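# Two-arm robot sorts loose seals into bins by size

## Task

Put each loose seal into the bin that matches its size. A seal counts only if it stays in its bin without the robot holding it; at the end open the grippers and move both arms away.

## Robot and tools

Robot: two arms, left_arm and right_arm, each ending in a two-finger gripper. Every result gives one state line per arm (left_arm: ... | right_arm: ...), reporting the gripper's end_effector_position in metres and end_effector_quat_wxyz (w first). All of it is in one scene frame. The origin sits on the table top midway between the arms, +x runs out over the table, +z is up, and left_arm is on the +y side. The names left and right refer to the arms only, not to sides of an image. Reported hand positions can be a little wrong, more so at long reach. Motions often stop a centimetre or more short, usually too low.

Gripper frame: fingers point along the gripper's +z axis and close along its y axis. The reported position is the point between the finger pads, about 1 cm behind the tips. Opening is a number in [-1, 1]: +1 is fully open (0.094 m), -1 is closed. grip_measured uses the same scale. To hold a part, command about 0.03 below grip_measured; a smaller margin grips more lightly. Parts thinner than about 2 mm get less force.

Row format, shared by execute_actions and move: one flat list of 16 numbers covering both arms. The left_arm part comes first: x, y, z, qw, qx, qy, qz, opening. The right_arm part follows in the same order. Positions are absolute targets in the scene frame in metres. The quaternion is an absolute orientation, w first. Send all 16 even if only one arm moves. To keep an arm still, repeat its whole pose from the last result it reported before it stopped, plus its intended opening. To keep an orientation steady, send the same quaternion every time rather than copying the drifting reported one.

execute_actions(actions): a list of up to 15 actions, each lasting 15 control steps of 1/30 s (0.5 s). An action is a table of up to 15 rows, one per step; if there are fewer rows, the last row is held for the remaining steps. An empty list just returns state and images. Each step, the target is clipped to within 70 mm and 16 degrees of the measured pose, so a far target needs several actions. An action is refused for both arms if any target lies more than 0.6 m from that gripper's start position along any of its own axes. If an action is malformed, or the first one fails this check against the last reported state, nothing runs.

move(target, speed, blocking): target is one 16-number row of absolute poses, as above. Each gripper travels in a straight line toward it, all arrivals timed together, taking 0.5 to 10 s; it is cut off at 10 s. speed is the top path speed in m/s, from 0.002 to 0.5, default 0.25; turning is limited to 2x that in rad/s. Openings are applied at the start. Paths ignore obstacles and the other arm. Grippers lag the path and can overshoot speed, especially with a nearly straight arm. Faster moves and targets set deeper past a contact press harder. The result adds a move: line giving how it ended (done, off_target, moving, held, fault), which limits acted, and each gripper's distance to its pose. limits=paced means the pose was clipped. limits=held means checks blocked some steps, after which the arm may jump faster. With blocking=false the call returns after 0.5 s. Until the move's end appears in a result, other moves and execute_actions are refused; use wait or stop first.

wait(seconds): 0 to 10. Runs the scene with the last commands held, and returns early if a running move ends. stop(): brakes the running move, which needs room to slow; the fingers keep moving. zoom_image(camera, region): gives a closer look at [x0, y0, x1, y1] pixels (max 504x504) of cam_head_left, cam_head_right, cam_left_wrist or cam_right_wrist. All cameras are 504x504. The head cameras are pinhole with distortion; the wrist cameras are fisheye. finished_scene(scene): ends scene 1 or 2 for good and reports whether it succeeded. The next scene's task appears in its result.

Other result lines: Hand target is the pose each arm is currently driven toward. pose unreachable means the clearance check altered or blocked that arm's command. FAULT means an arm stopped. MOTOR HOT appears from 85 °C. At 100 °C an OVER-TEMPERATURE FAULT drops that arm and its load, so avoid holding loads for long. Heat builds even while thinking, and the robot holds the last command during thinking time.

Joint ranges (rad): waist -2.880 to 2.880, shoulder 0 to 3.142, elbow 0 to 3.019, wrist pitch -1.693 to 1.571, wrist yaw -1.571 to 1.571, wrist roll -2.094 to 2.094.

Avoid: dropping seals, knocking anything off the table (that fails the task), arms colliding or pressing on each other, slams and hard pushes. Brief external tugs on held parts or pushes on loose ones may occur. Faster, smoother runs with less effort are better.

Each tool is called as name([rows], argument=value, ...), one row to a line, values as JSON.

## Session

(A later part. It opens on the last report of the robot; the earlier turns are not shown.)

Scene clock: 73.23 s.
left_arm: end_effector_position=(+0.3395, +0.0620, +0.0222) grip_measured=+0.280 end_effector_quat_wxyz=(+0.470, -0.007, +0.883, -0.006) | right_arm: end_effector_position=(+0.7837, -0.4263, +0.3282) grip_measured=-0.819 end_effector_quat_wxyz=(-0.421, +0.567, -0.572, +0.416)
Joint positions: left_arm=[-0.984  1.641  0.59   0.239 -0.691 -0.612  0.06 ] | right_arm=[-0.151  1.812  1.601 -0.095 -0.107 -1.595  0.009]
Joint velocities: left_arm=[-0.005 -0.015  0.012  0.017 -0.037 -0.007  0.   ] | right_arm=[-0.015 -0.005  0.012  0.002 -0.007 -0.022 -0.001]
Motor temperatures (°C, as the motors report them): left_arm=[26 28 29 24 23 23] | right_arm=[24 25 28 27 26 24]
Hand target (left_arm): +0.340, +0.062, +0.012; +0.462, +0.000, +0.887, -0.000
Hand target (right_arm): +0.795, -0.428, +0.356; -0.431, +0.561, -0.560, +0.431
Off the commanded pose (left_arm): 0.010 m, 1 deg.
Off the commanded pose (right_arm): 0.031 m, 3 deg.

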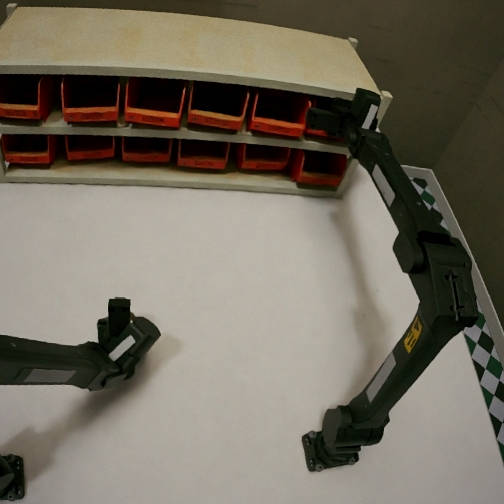

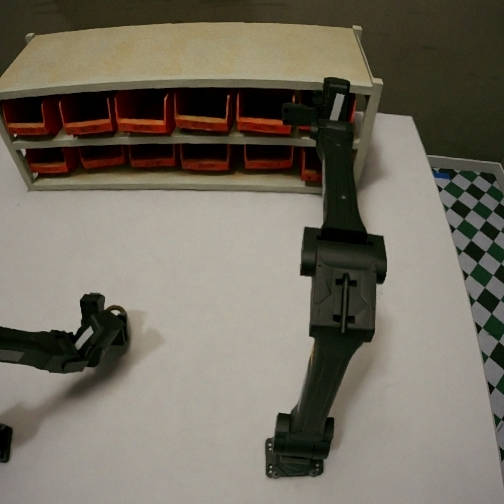

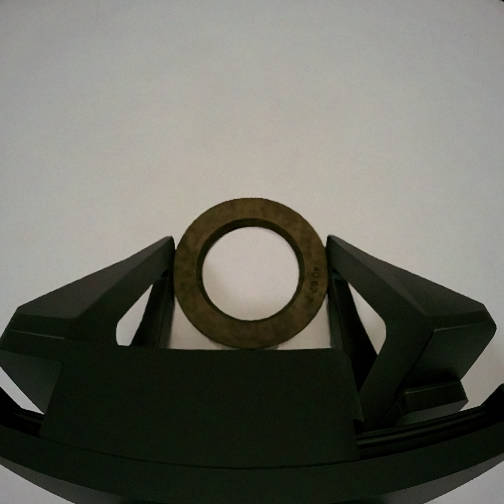

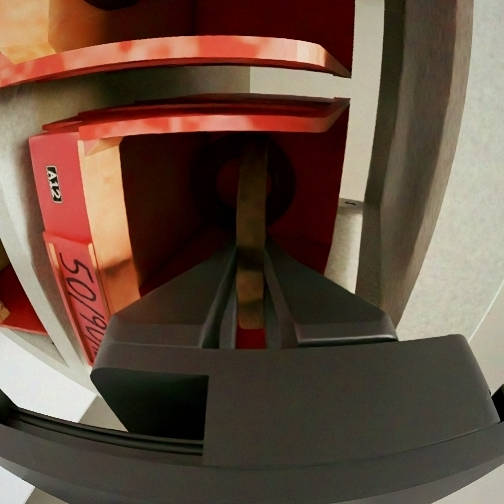

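execute_actions([
  [[0.34,0.062,0.04,0.462,0,0.887,0,0.24, 0.81,-0.432,0.352,0.431,-0.561,0.561,-0.431,-0.86]],
  [[0.35,0.065,0.075,0.462,0,0.887,0,0.24, 0.81,-0.432,0.352,0.431,-0.561,0.561,-0.431,-0.65]],
  [[0.37,0.075,0.11,0.462,0,0.887,0,0.24,  0.81,-0.432,0.352,0.431,-0.561,0.561,-0.431,-0.5]],
])

Scene clock: 75.83 s.
left_arm: end_effector_position=(+0.3570, +0.0899, +0.0894) grip_measured=+0.280 end_effector_quat_wxyz=(+0.449, -0.001, +0.893, +0.013) | right_arm: end_effector_position=(+0.7979, -0.4277, +0.3246) grip_measured=-0.502 end_effector_quat_wxyz=(-0.421, +0.568, -0.572, +0.416)
Joint positions: left_arm=[-0.895  1.422  0.642 -0.049 -0.629 -0.543  0.06 ] | right_arm=[-0.151  1.851  1.648 -0.102 -0.108 -1.595  0.023]
Joint velocities: left_arm=[-0.005  0.005 -0.022 -0.002 -0.037 -0.022 -0.001] | right_arm=[-0.005  0.005  0.002 -0.007 -0.037 -0.022  0.   ]
Motor temperatures (°C, as the motors report them): left_arm=[26 28 29 24 23 23] | right_arm=[24 25 28 27 26 24]
Hand target (left_arm): +0.369, +0.077, +0.111; +0.463, -0.000, +0.887, +0.001
Hand target (right_arm): +0.808, -0.432, +0.352; -0.431, +0.561, -0.560, +0.431
Off the commanded pose (left_arm): 0.029 m, 2 deg.
Off the commanded pose (right_arm): 0.030 m, 3 deg.

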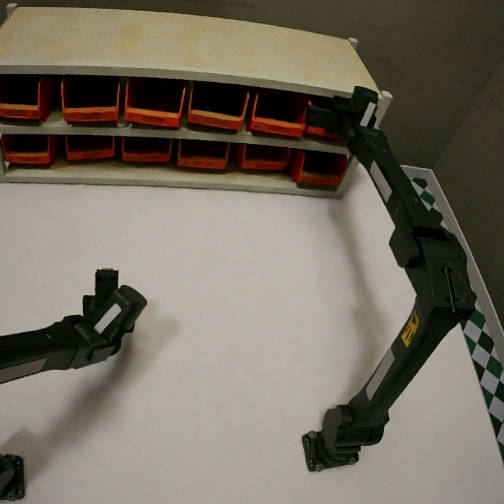

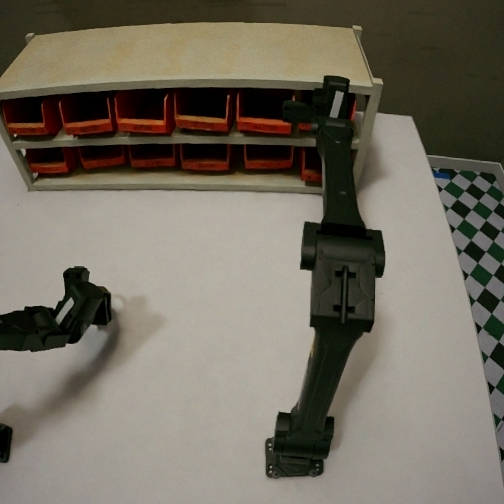

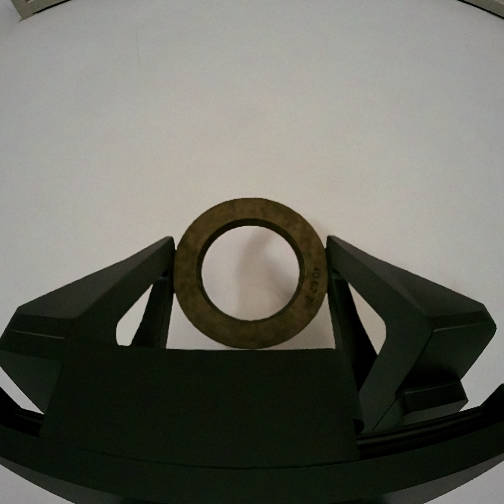

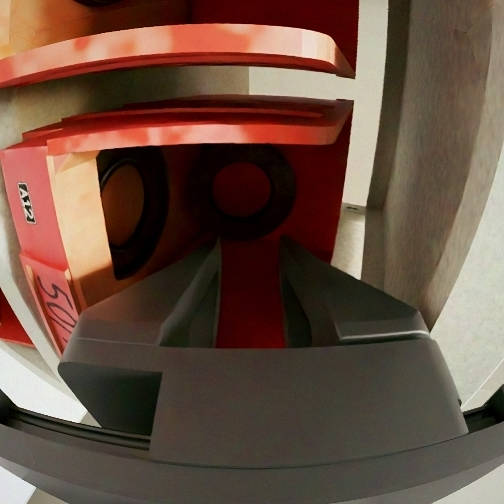

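move(target=[0.6,0.14,0.37,0.574,0,0.819,0,0.24, 0.55,-0.42,0.37,0.431,-0.561,0.561,-0.431,-0.6], speed=0.2)

Scene clock: 79.13 s.
left_arm: end_effector_position=(+0.5809, +0.1462, +0.3487) grip_measured=+0.280 end_effector_quat_wxyz=(+0.562, -0.001, +0.827, +0.006) | right_arm: end_effector_position=(+0.5516, -0.4139, +0.3729) grip_measured=-0.600 end_effector_quat_wxyz=(-0.434, +0.559, -0.560, +0.430)
Joint positions: left_arm=[-0.508  1.461  1.27  -0.218 -0.387 -0.153  0.06 ] | right_arm=[-0.187  1.183  0.995 -0.071 -0.144 -1.604  0.019]
Joint velocities: left_arm=[-0.005  0.015  0.002 -0.017  0.037  0.037  0.001] | right_arm=[ 0.015 -0.015  0.007 -0.022 -0.022  0.007 -0.   ]
Motor temperatures (°C, as the motors report them): left_arm=[26 28 29 24 23 23] | right_arm=[24 25 28 27 26 24]
Hand target (left_arm): +0.594, +0.143, +0.374; +0.575, +0.001, +0.818, +0.004
Hand target (right_arm): +0.550, -0.417, +0.374; -0.431, +0.561, -0.560, +0.431
Off the commanded pose (left_arm): 0.029 m, 2 deg.
Off the commanded pose (right_arm): 0.007 m, 0 deg.
move: off_target (left_arm)

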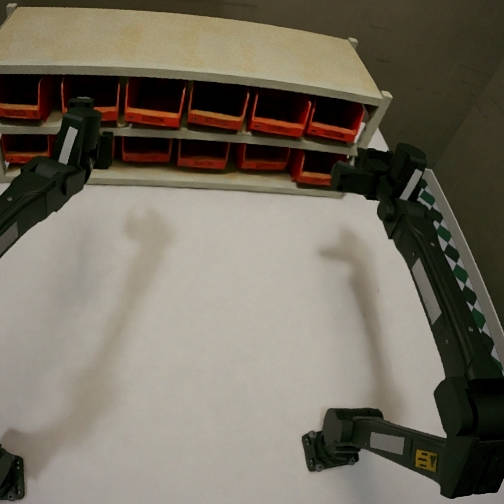

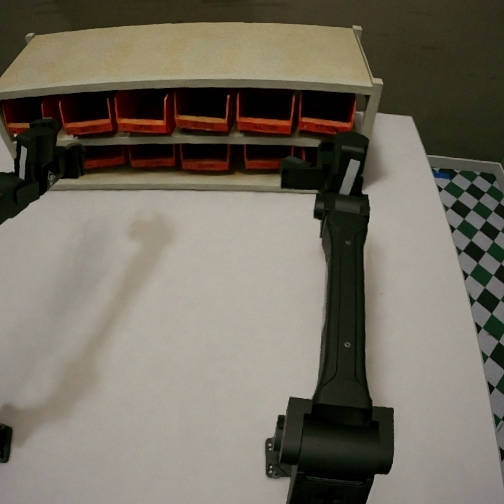

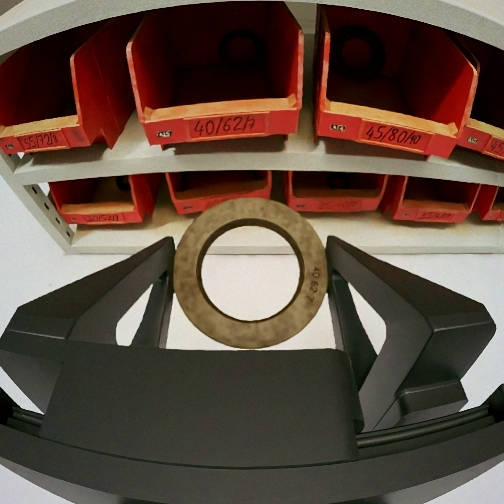

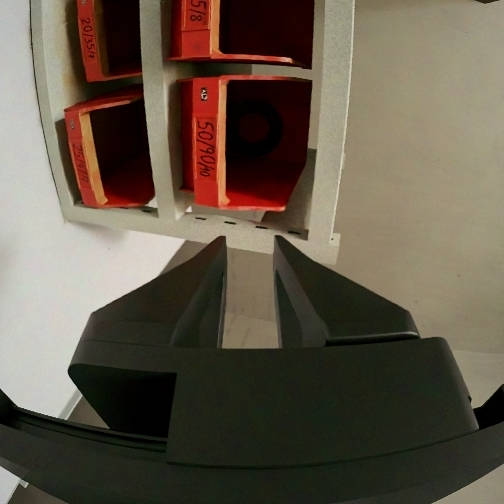

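move(target=[0.75,0.162,0.375,0.574,0,0.819,0,0.24, 0.4,-0.38,0.3,0.431,-0.561,0.561,-0.431,-0.6], speed=0.12)

Scene clock: 81.77 s.
left_arm: end_effector_position=(+0.7341, +0.1605, +0.3443) grip_measured=+0.280 end_effector_quat_wxyz=(+0.555, +0.000, +0.832, +0.003) | right_arm: end_effector_position=(+0.3996, -0.3798, +0.2999) grip_measured=-0.600 end_effector_quat_wxyz=(-0.429, +0.561, -0.560, +0.433)
Joint positions: left_arm=[-0.389  1.825  1.72  -0.304 -0.269 -0.109  0.06 ] | right_arm=[-0.132  0.736  0.546 -0.071 -0.085 -1.599  0.019]
Joint velocities: left_arm=[-0.015 -0.015 -0.012  0.012  0.007  0.051  0.   ] | right_arm=[-0.015 -0.015 -0.012 -0.002  0.066  0.022 -0.   ]
Motor temperatures (°C, as the motors report them): left_arm=[26 28 30 24 23 23] | right_arm=[24 25 28 27 26 24]
Hand target (left_arm): +0.746, +0.161, +0.376; +0.575, +0.001, +0.818, +0.001
Hand target (right_arm): +0.399, -0.378, +0.302; -0.431, +0.560, -0.561, +0.431
Off the commanded pose (left_arm): 0.035 m, 3 deg.
Off the commanded pose (right_arm): 0.000 m, 0 deg.
move: off_target (left_arm)

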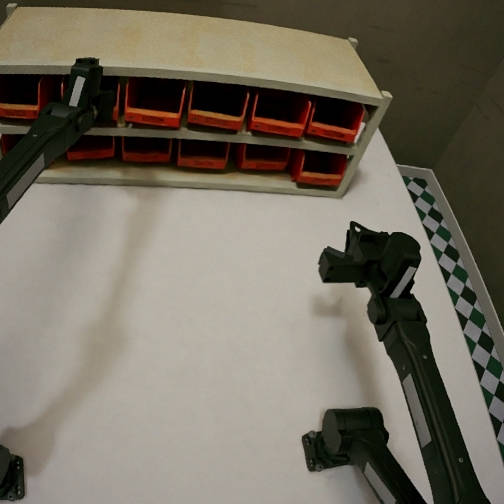

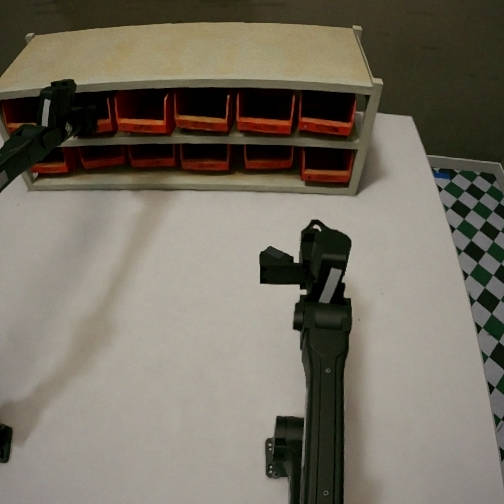

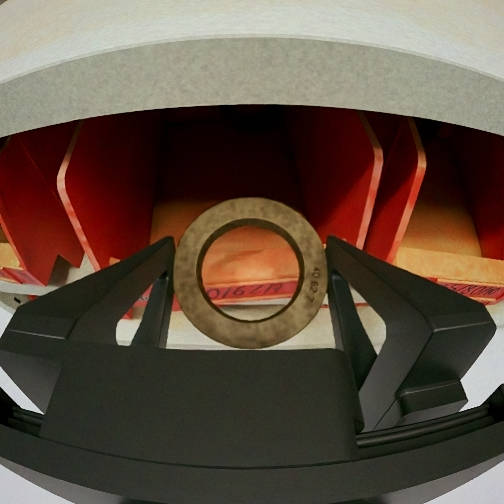

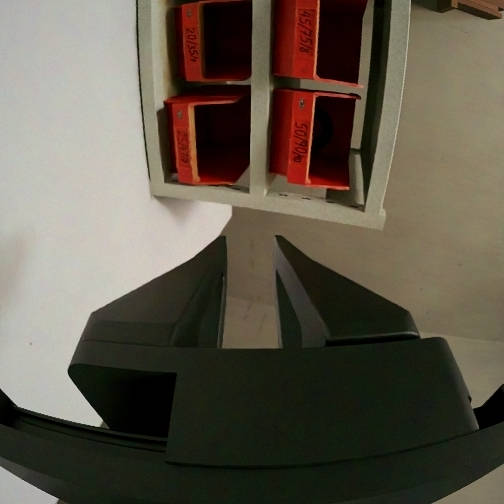

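execute_actions([
  [[0.755,0.176,0.379,0.574,0,0.819,0,0.24, 0.4,-0.38,0.3,0.431,-0.561,0.561,-0.431,-0.6]],
  [[0.77,0.176,0.379,0.574,0,0.819,0,0.24, 0.4,-0.38,0.3,0.431,-0.561,0.561,-0.431,-0.6]],
  [[0.785,0.176,0.379,0.574,0,0.819,0,0.24, 0.4,-0.38,0.3,0.431,-0.561,0.561,-0.431,-0.6]],
  [[0.797,0.176,0.379,0.574,0,0.819,0,0.24, 0.4,-0.38,0.3,0.431,-0.561,0.561,-0.431,-0.6]],
])

Scene clock: 85.33 s.
left_arm: end_effector_position=(+0.7826, +0.1731, +0.3516) grip_measured=+0.280 end_effector_quat_wxyz=(+0.556, -0.000, +0.831, -0.000) | right_arm: end_effector_position=(+0.3996, -0.3795, +0.2999) grip_measured=-0.600 end_effector_quat_wxyz=(-0.430, +0.562, -0.559, +0.432)
Joint positions: left_arm=[-0.35   1.946  1.915 -0.371 -0.229 -0.097  0.06 ] | right_arm=[-0.132  0.736  0.546 -0.071 -0.087 -1.599  0.019]
Joint velocities: left_arm=[ 0.005 -0.015  0.007 -0.007 -0.007 -0.066  0.001] | right_arm=[-0.015  0.005  0.007 -0.017  0.095 -0.051 -0.001]
Motor temperatures (°C, as the motors report them): left_arm=[26 29 31 24 23 23] | right_arm=[24 25 28 27 26 24]
Hand target (left_arm): +0.794, +0.176, +0.379; +0.574, -0.000, +0.819, +0.000
Hand target (right_arm): +0.400, -0.380, +0.300; -0.431, +0.561, -0.561, +0.431
Off the commanded pose (left_arm): 0.031 m, 2 deg.
Off the commanded pose (right_arm): 0.001 m, 0 deg.

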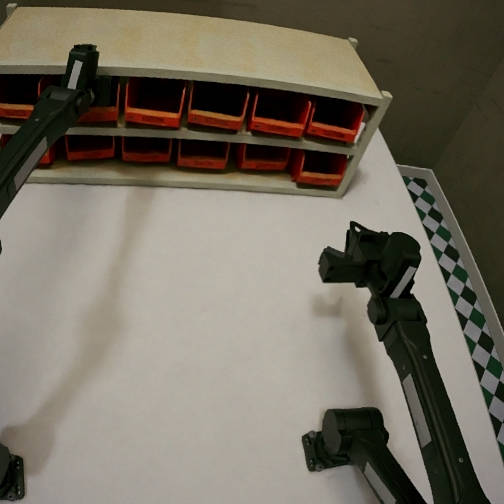

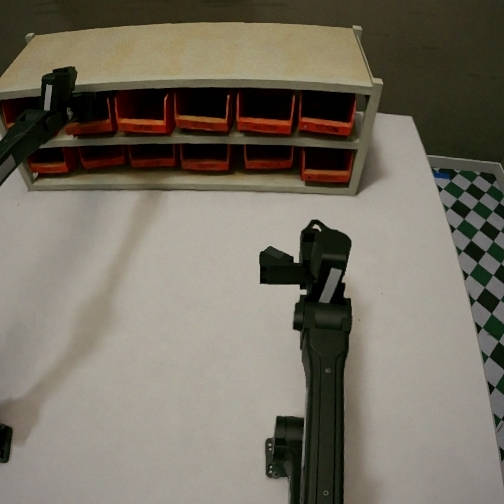

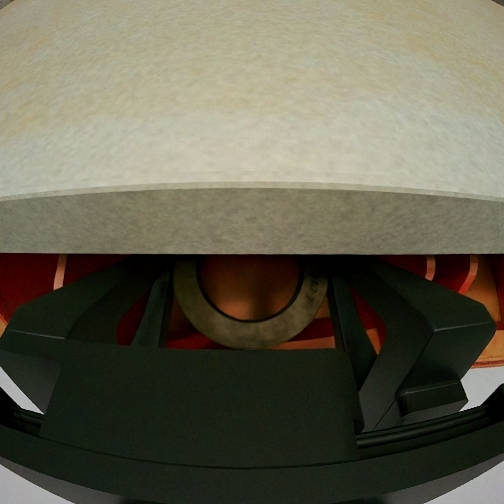

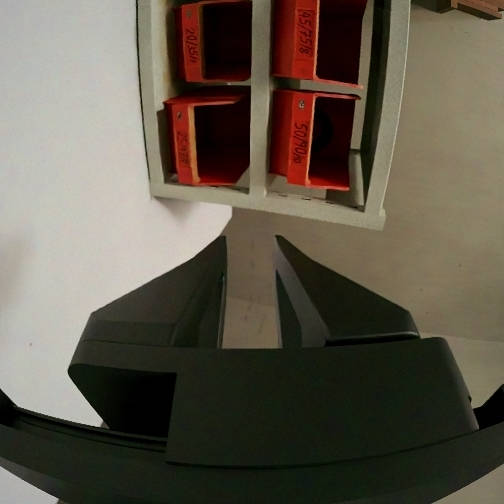

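execute_actions([
  [[0.809,0.176,0.372,0.574,0,0.819,0,0.24, 0.4,-0.38,0.3,0.431,-0.561,0.561,-0.431,-0.6]],
  [[0.809,0.176,0.372,0.574,0,0.819,0,0.4, 0.4,-0.38,0.3,0.431,-0.561,0.561,-0.431,-0.6]],
])

move(target=[0.64,0.18,0.36,0.574,0,0.819,0,0.4, 0.4,-0.38,0.3,0.431,-0.561,0.561,-0.431,-0.6], speed=0.15)

Scene clock: 88.20 s.
left_arm: end_effector_position=(+0.7952, +0.1720, +0.3409) grip_measured=+0.398 end_effector_quat_wxyz=(+0.554, +0.001, +0.832, -0.000) | right_arm: end_effector_position=(+0.3996, -0.3795, +0.2999) grip_measured=-0.600 end_effector_quat_wxyz=(-0.430, +0.562, -0.559, +0.432)
Joint positions: left_arm=[-0.346  1.986  1.952 -0.372 -0.224 -0.094  0.066] | right_arm=[-0.132  0.736  0.546 -0.071 -0.087 -1.599  0.019]
Joint velocities: left_arm=[-0.015  0.005  0.012  0.007 -0.022 -0.007 -0.   ] | right_arm=[ 0.005 -0.015 -0.007 -0.002  0.051  0.037  0.   ]
Motor temperatures (°C, as the motors report them): left_arm=[26 29 32 24 23 23] | right_arm=[24 24 28 27 26 24]
Hand target (left_arm): +0.805, +0.177, +0.372; +0.575, -0.000, +0.819, +0.000
Hand target (right_arm): +0.400, -0.380, +0.300; -0.431, +0.561, -0.561, +0.431
Off the commanded pose (left_arm): 0.034 m, 3 deg.
Off the commanded pose (right_arm): 0.001 m, 0 deg.

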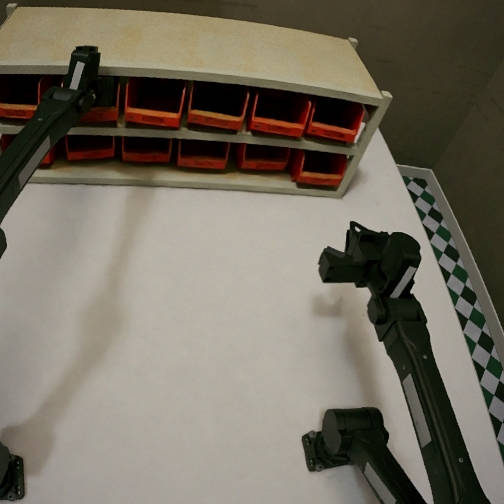

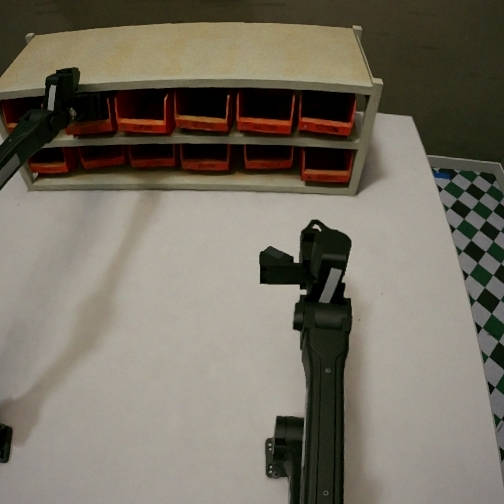

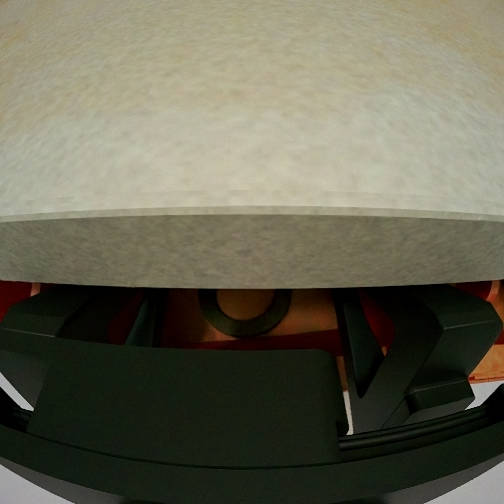

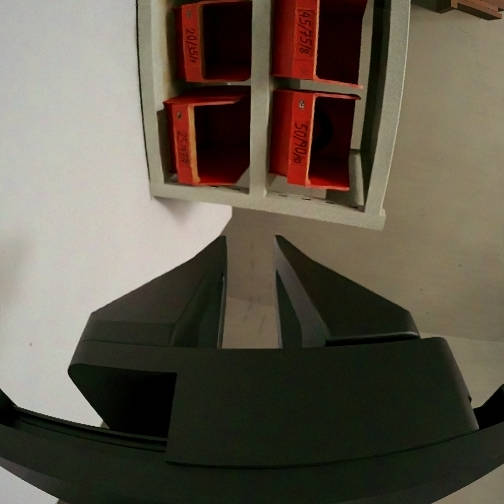

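Scene clock: 89.73 s.
left_arm: end_effector_position=(+0.6449, +0.1851, +0.3421) grip_measured=+0.398 end_effector_quat_wxyz=(+0.558, +0.003, +0.830, +0.007) | right_arm: end_effector_position=(+0.3996, -0.3795, +0.2999) grip_measured=-0.600 end_effector_quat_wxyz=(-0.430, +0.562, -0.559, +0.432)
Joint positions: left_arm=[-0.393  1.584  1.394 -0.214 -0.276 -0.1    0.066] | right_arm=[-0.132  0.736  0.546 -0.071 -0.087 -1.599  0.019]
Joint velocities: left_arm=[-0.024 -0.015  0.007  0.002  0.037 -0.066 -0.   ] | right_arm=[ 0.005 -0.005  0.007 -0.007  0.037  0.037 -0.   ]
Motor temperatures (°C, as the motors report them): left_arm=[26 29 32 24 23 23] | right_arm=[24 24 28 27 26 24]
Hand target (left_arm): +0.641, +0.182, +0.359; +0.574, -0.001, +0.819, -0.001
Hand target (right_arm): +0.400, -0.380, +0.300; -0.431, +0.561, -0.561, +0.431
Off the commanded pose (left_arm): 0.019 m, 2 deg.
Off the commanded pose (right_arm): 0.001 m, 0 deg.
move: off_target (left_arm)

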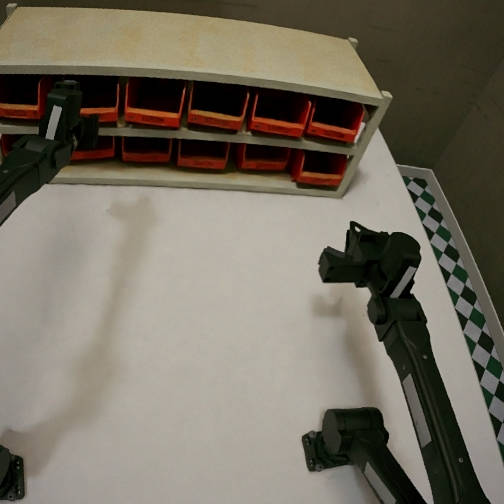

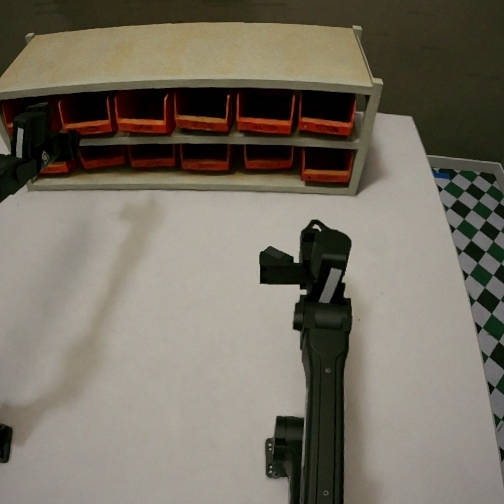

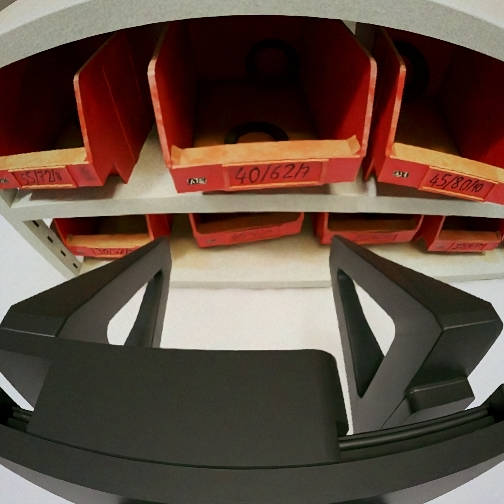

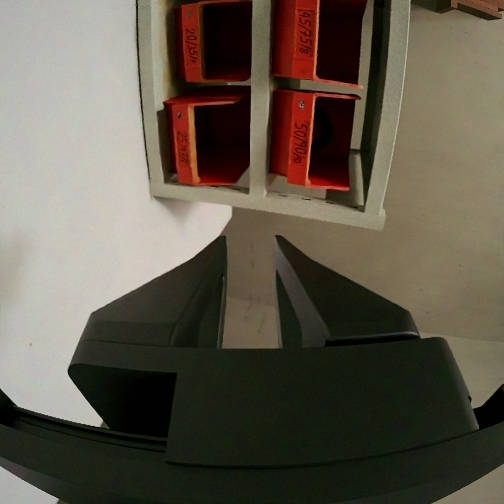

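Retreat while checking the unseen left part of the table.

move(target=[0.38,0.42,0.3,0.42,-0.1,0.9,0.05,1, 0.4,-0.38,0.3,0.431,-0.561,0.561,-0.431,-0.6], speed=0.3)

Scene clock: 92.13 s.
left_arm: end_effector_position=(+0.3871, +0.4276, +0.2989) grip_measured=+1.000 end_effector_quat_wxyz=(+0.423, -0.105, +0.898, +0.055) | right_arm: end_effector_position=(+0.3996, -0.3795, +0.2999) grip_measured=-0.600 end_effector_quat_wxyz=(-0.430, +0.562, -0.559, +0.432)
Joint positions: left_arm=[ 0.094  0.944  0.887 -0.632 -0.039 -0.018  0.094] | right_arm=[-0.132  0.736  0.546 -0.071 -0.087 -1.599  0.019]
Joint velocities: left_arm=[-0.005 -0.005  0.007 -0.002 -0.007 -0.051  0.   ] | right_arm=[-0.015 -0.005 -0.002 -0.002  0.022  0.037 -0.001]
Motor temperatures (°C, as the motors report them): left_arm=[26 29 31 24 23 23] | right_arm=[24 24 28 27 26 24]
Hand target (left_arm): +0.384, +0.425, +0.298; +0.420, -0.096, +0.901, +0.057
Hand target (right_arm): +0.400, -0.380, +0.300; -0.431, +0.561, -0.561, +0.431
Off the commanded pose (left_arm): 0.010 m, 1 deg.
Off the commanded pose (right_arm): 0.001 m, 0 deg.
move: done

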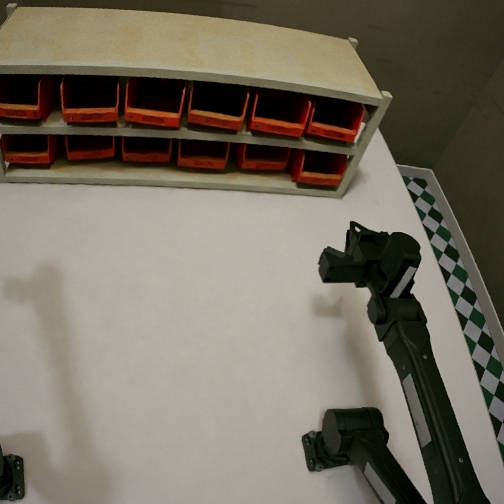

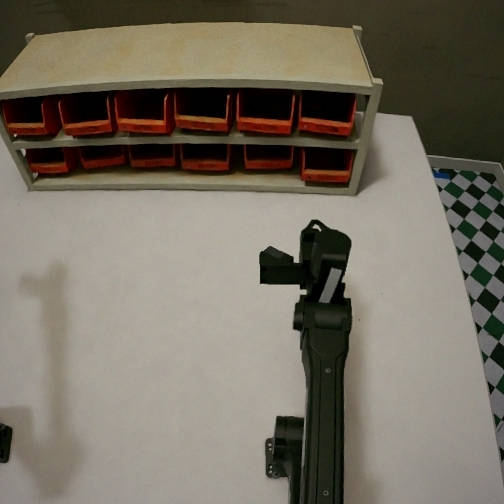

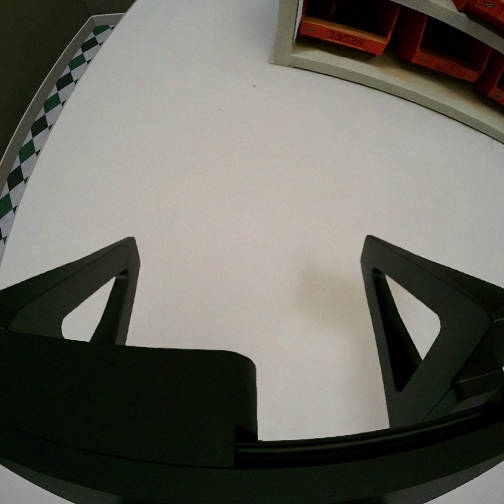

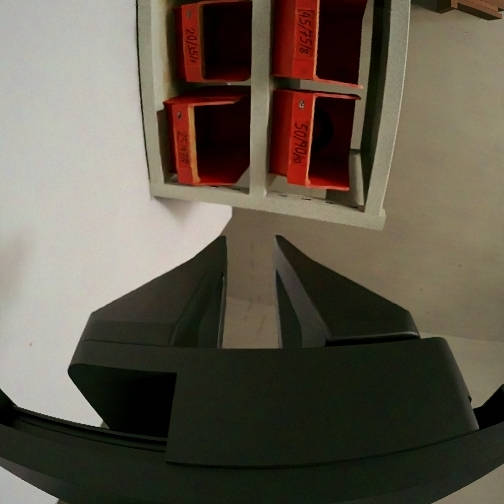

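finished_scene(scene=1)

The scene is finished: the task was done.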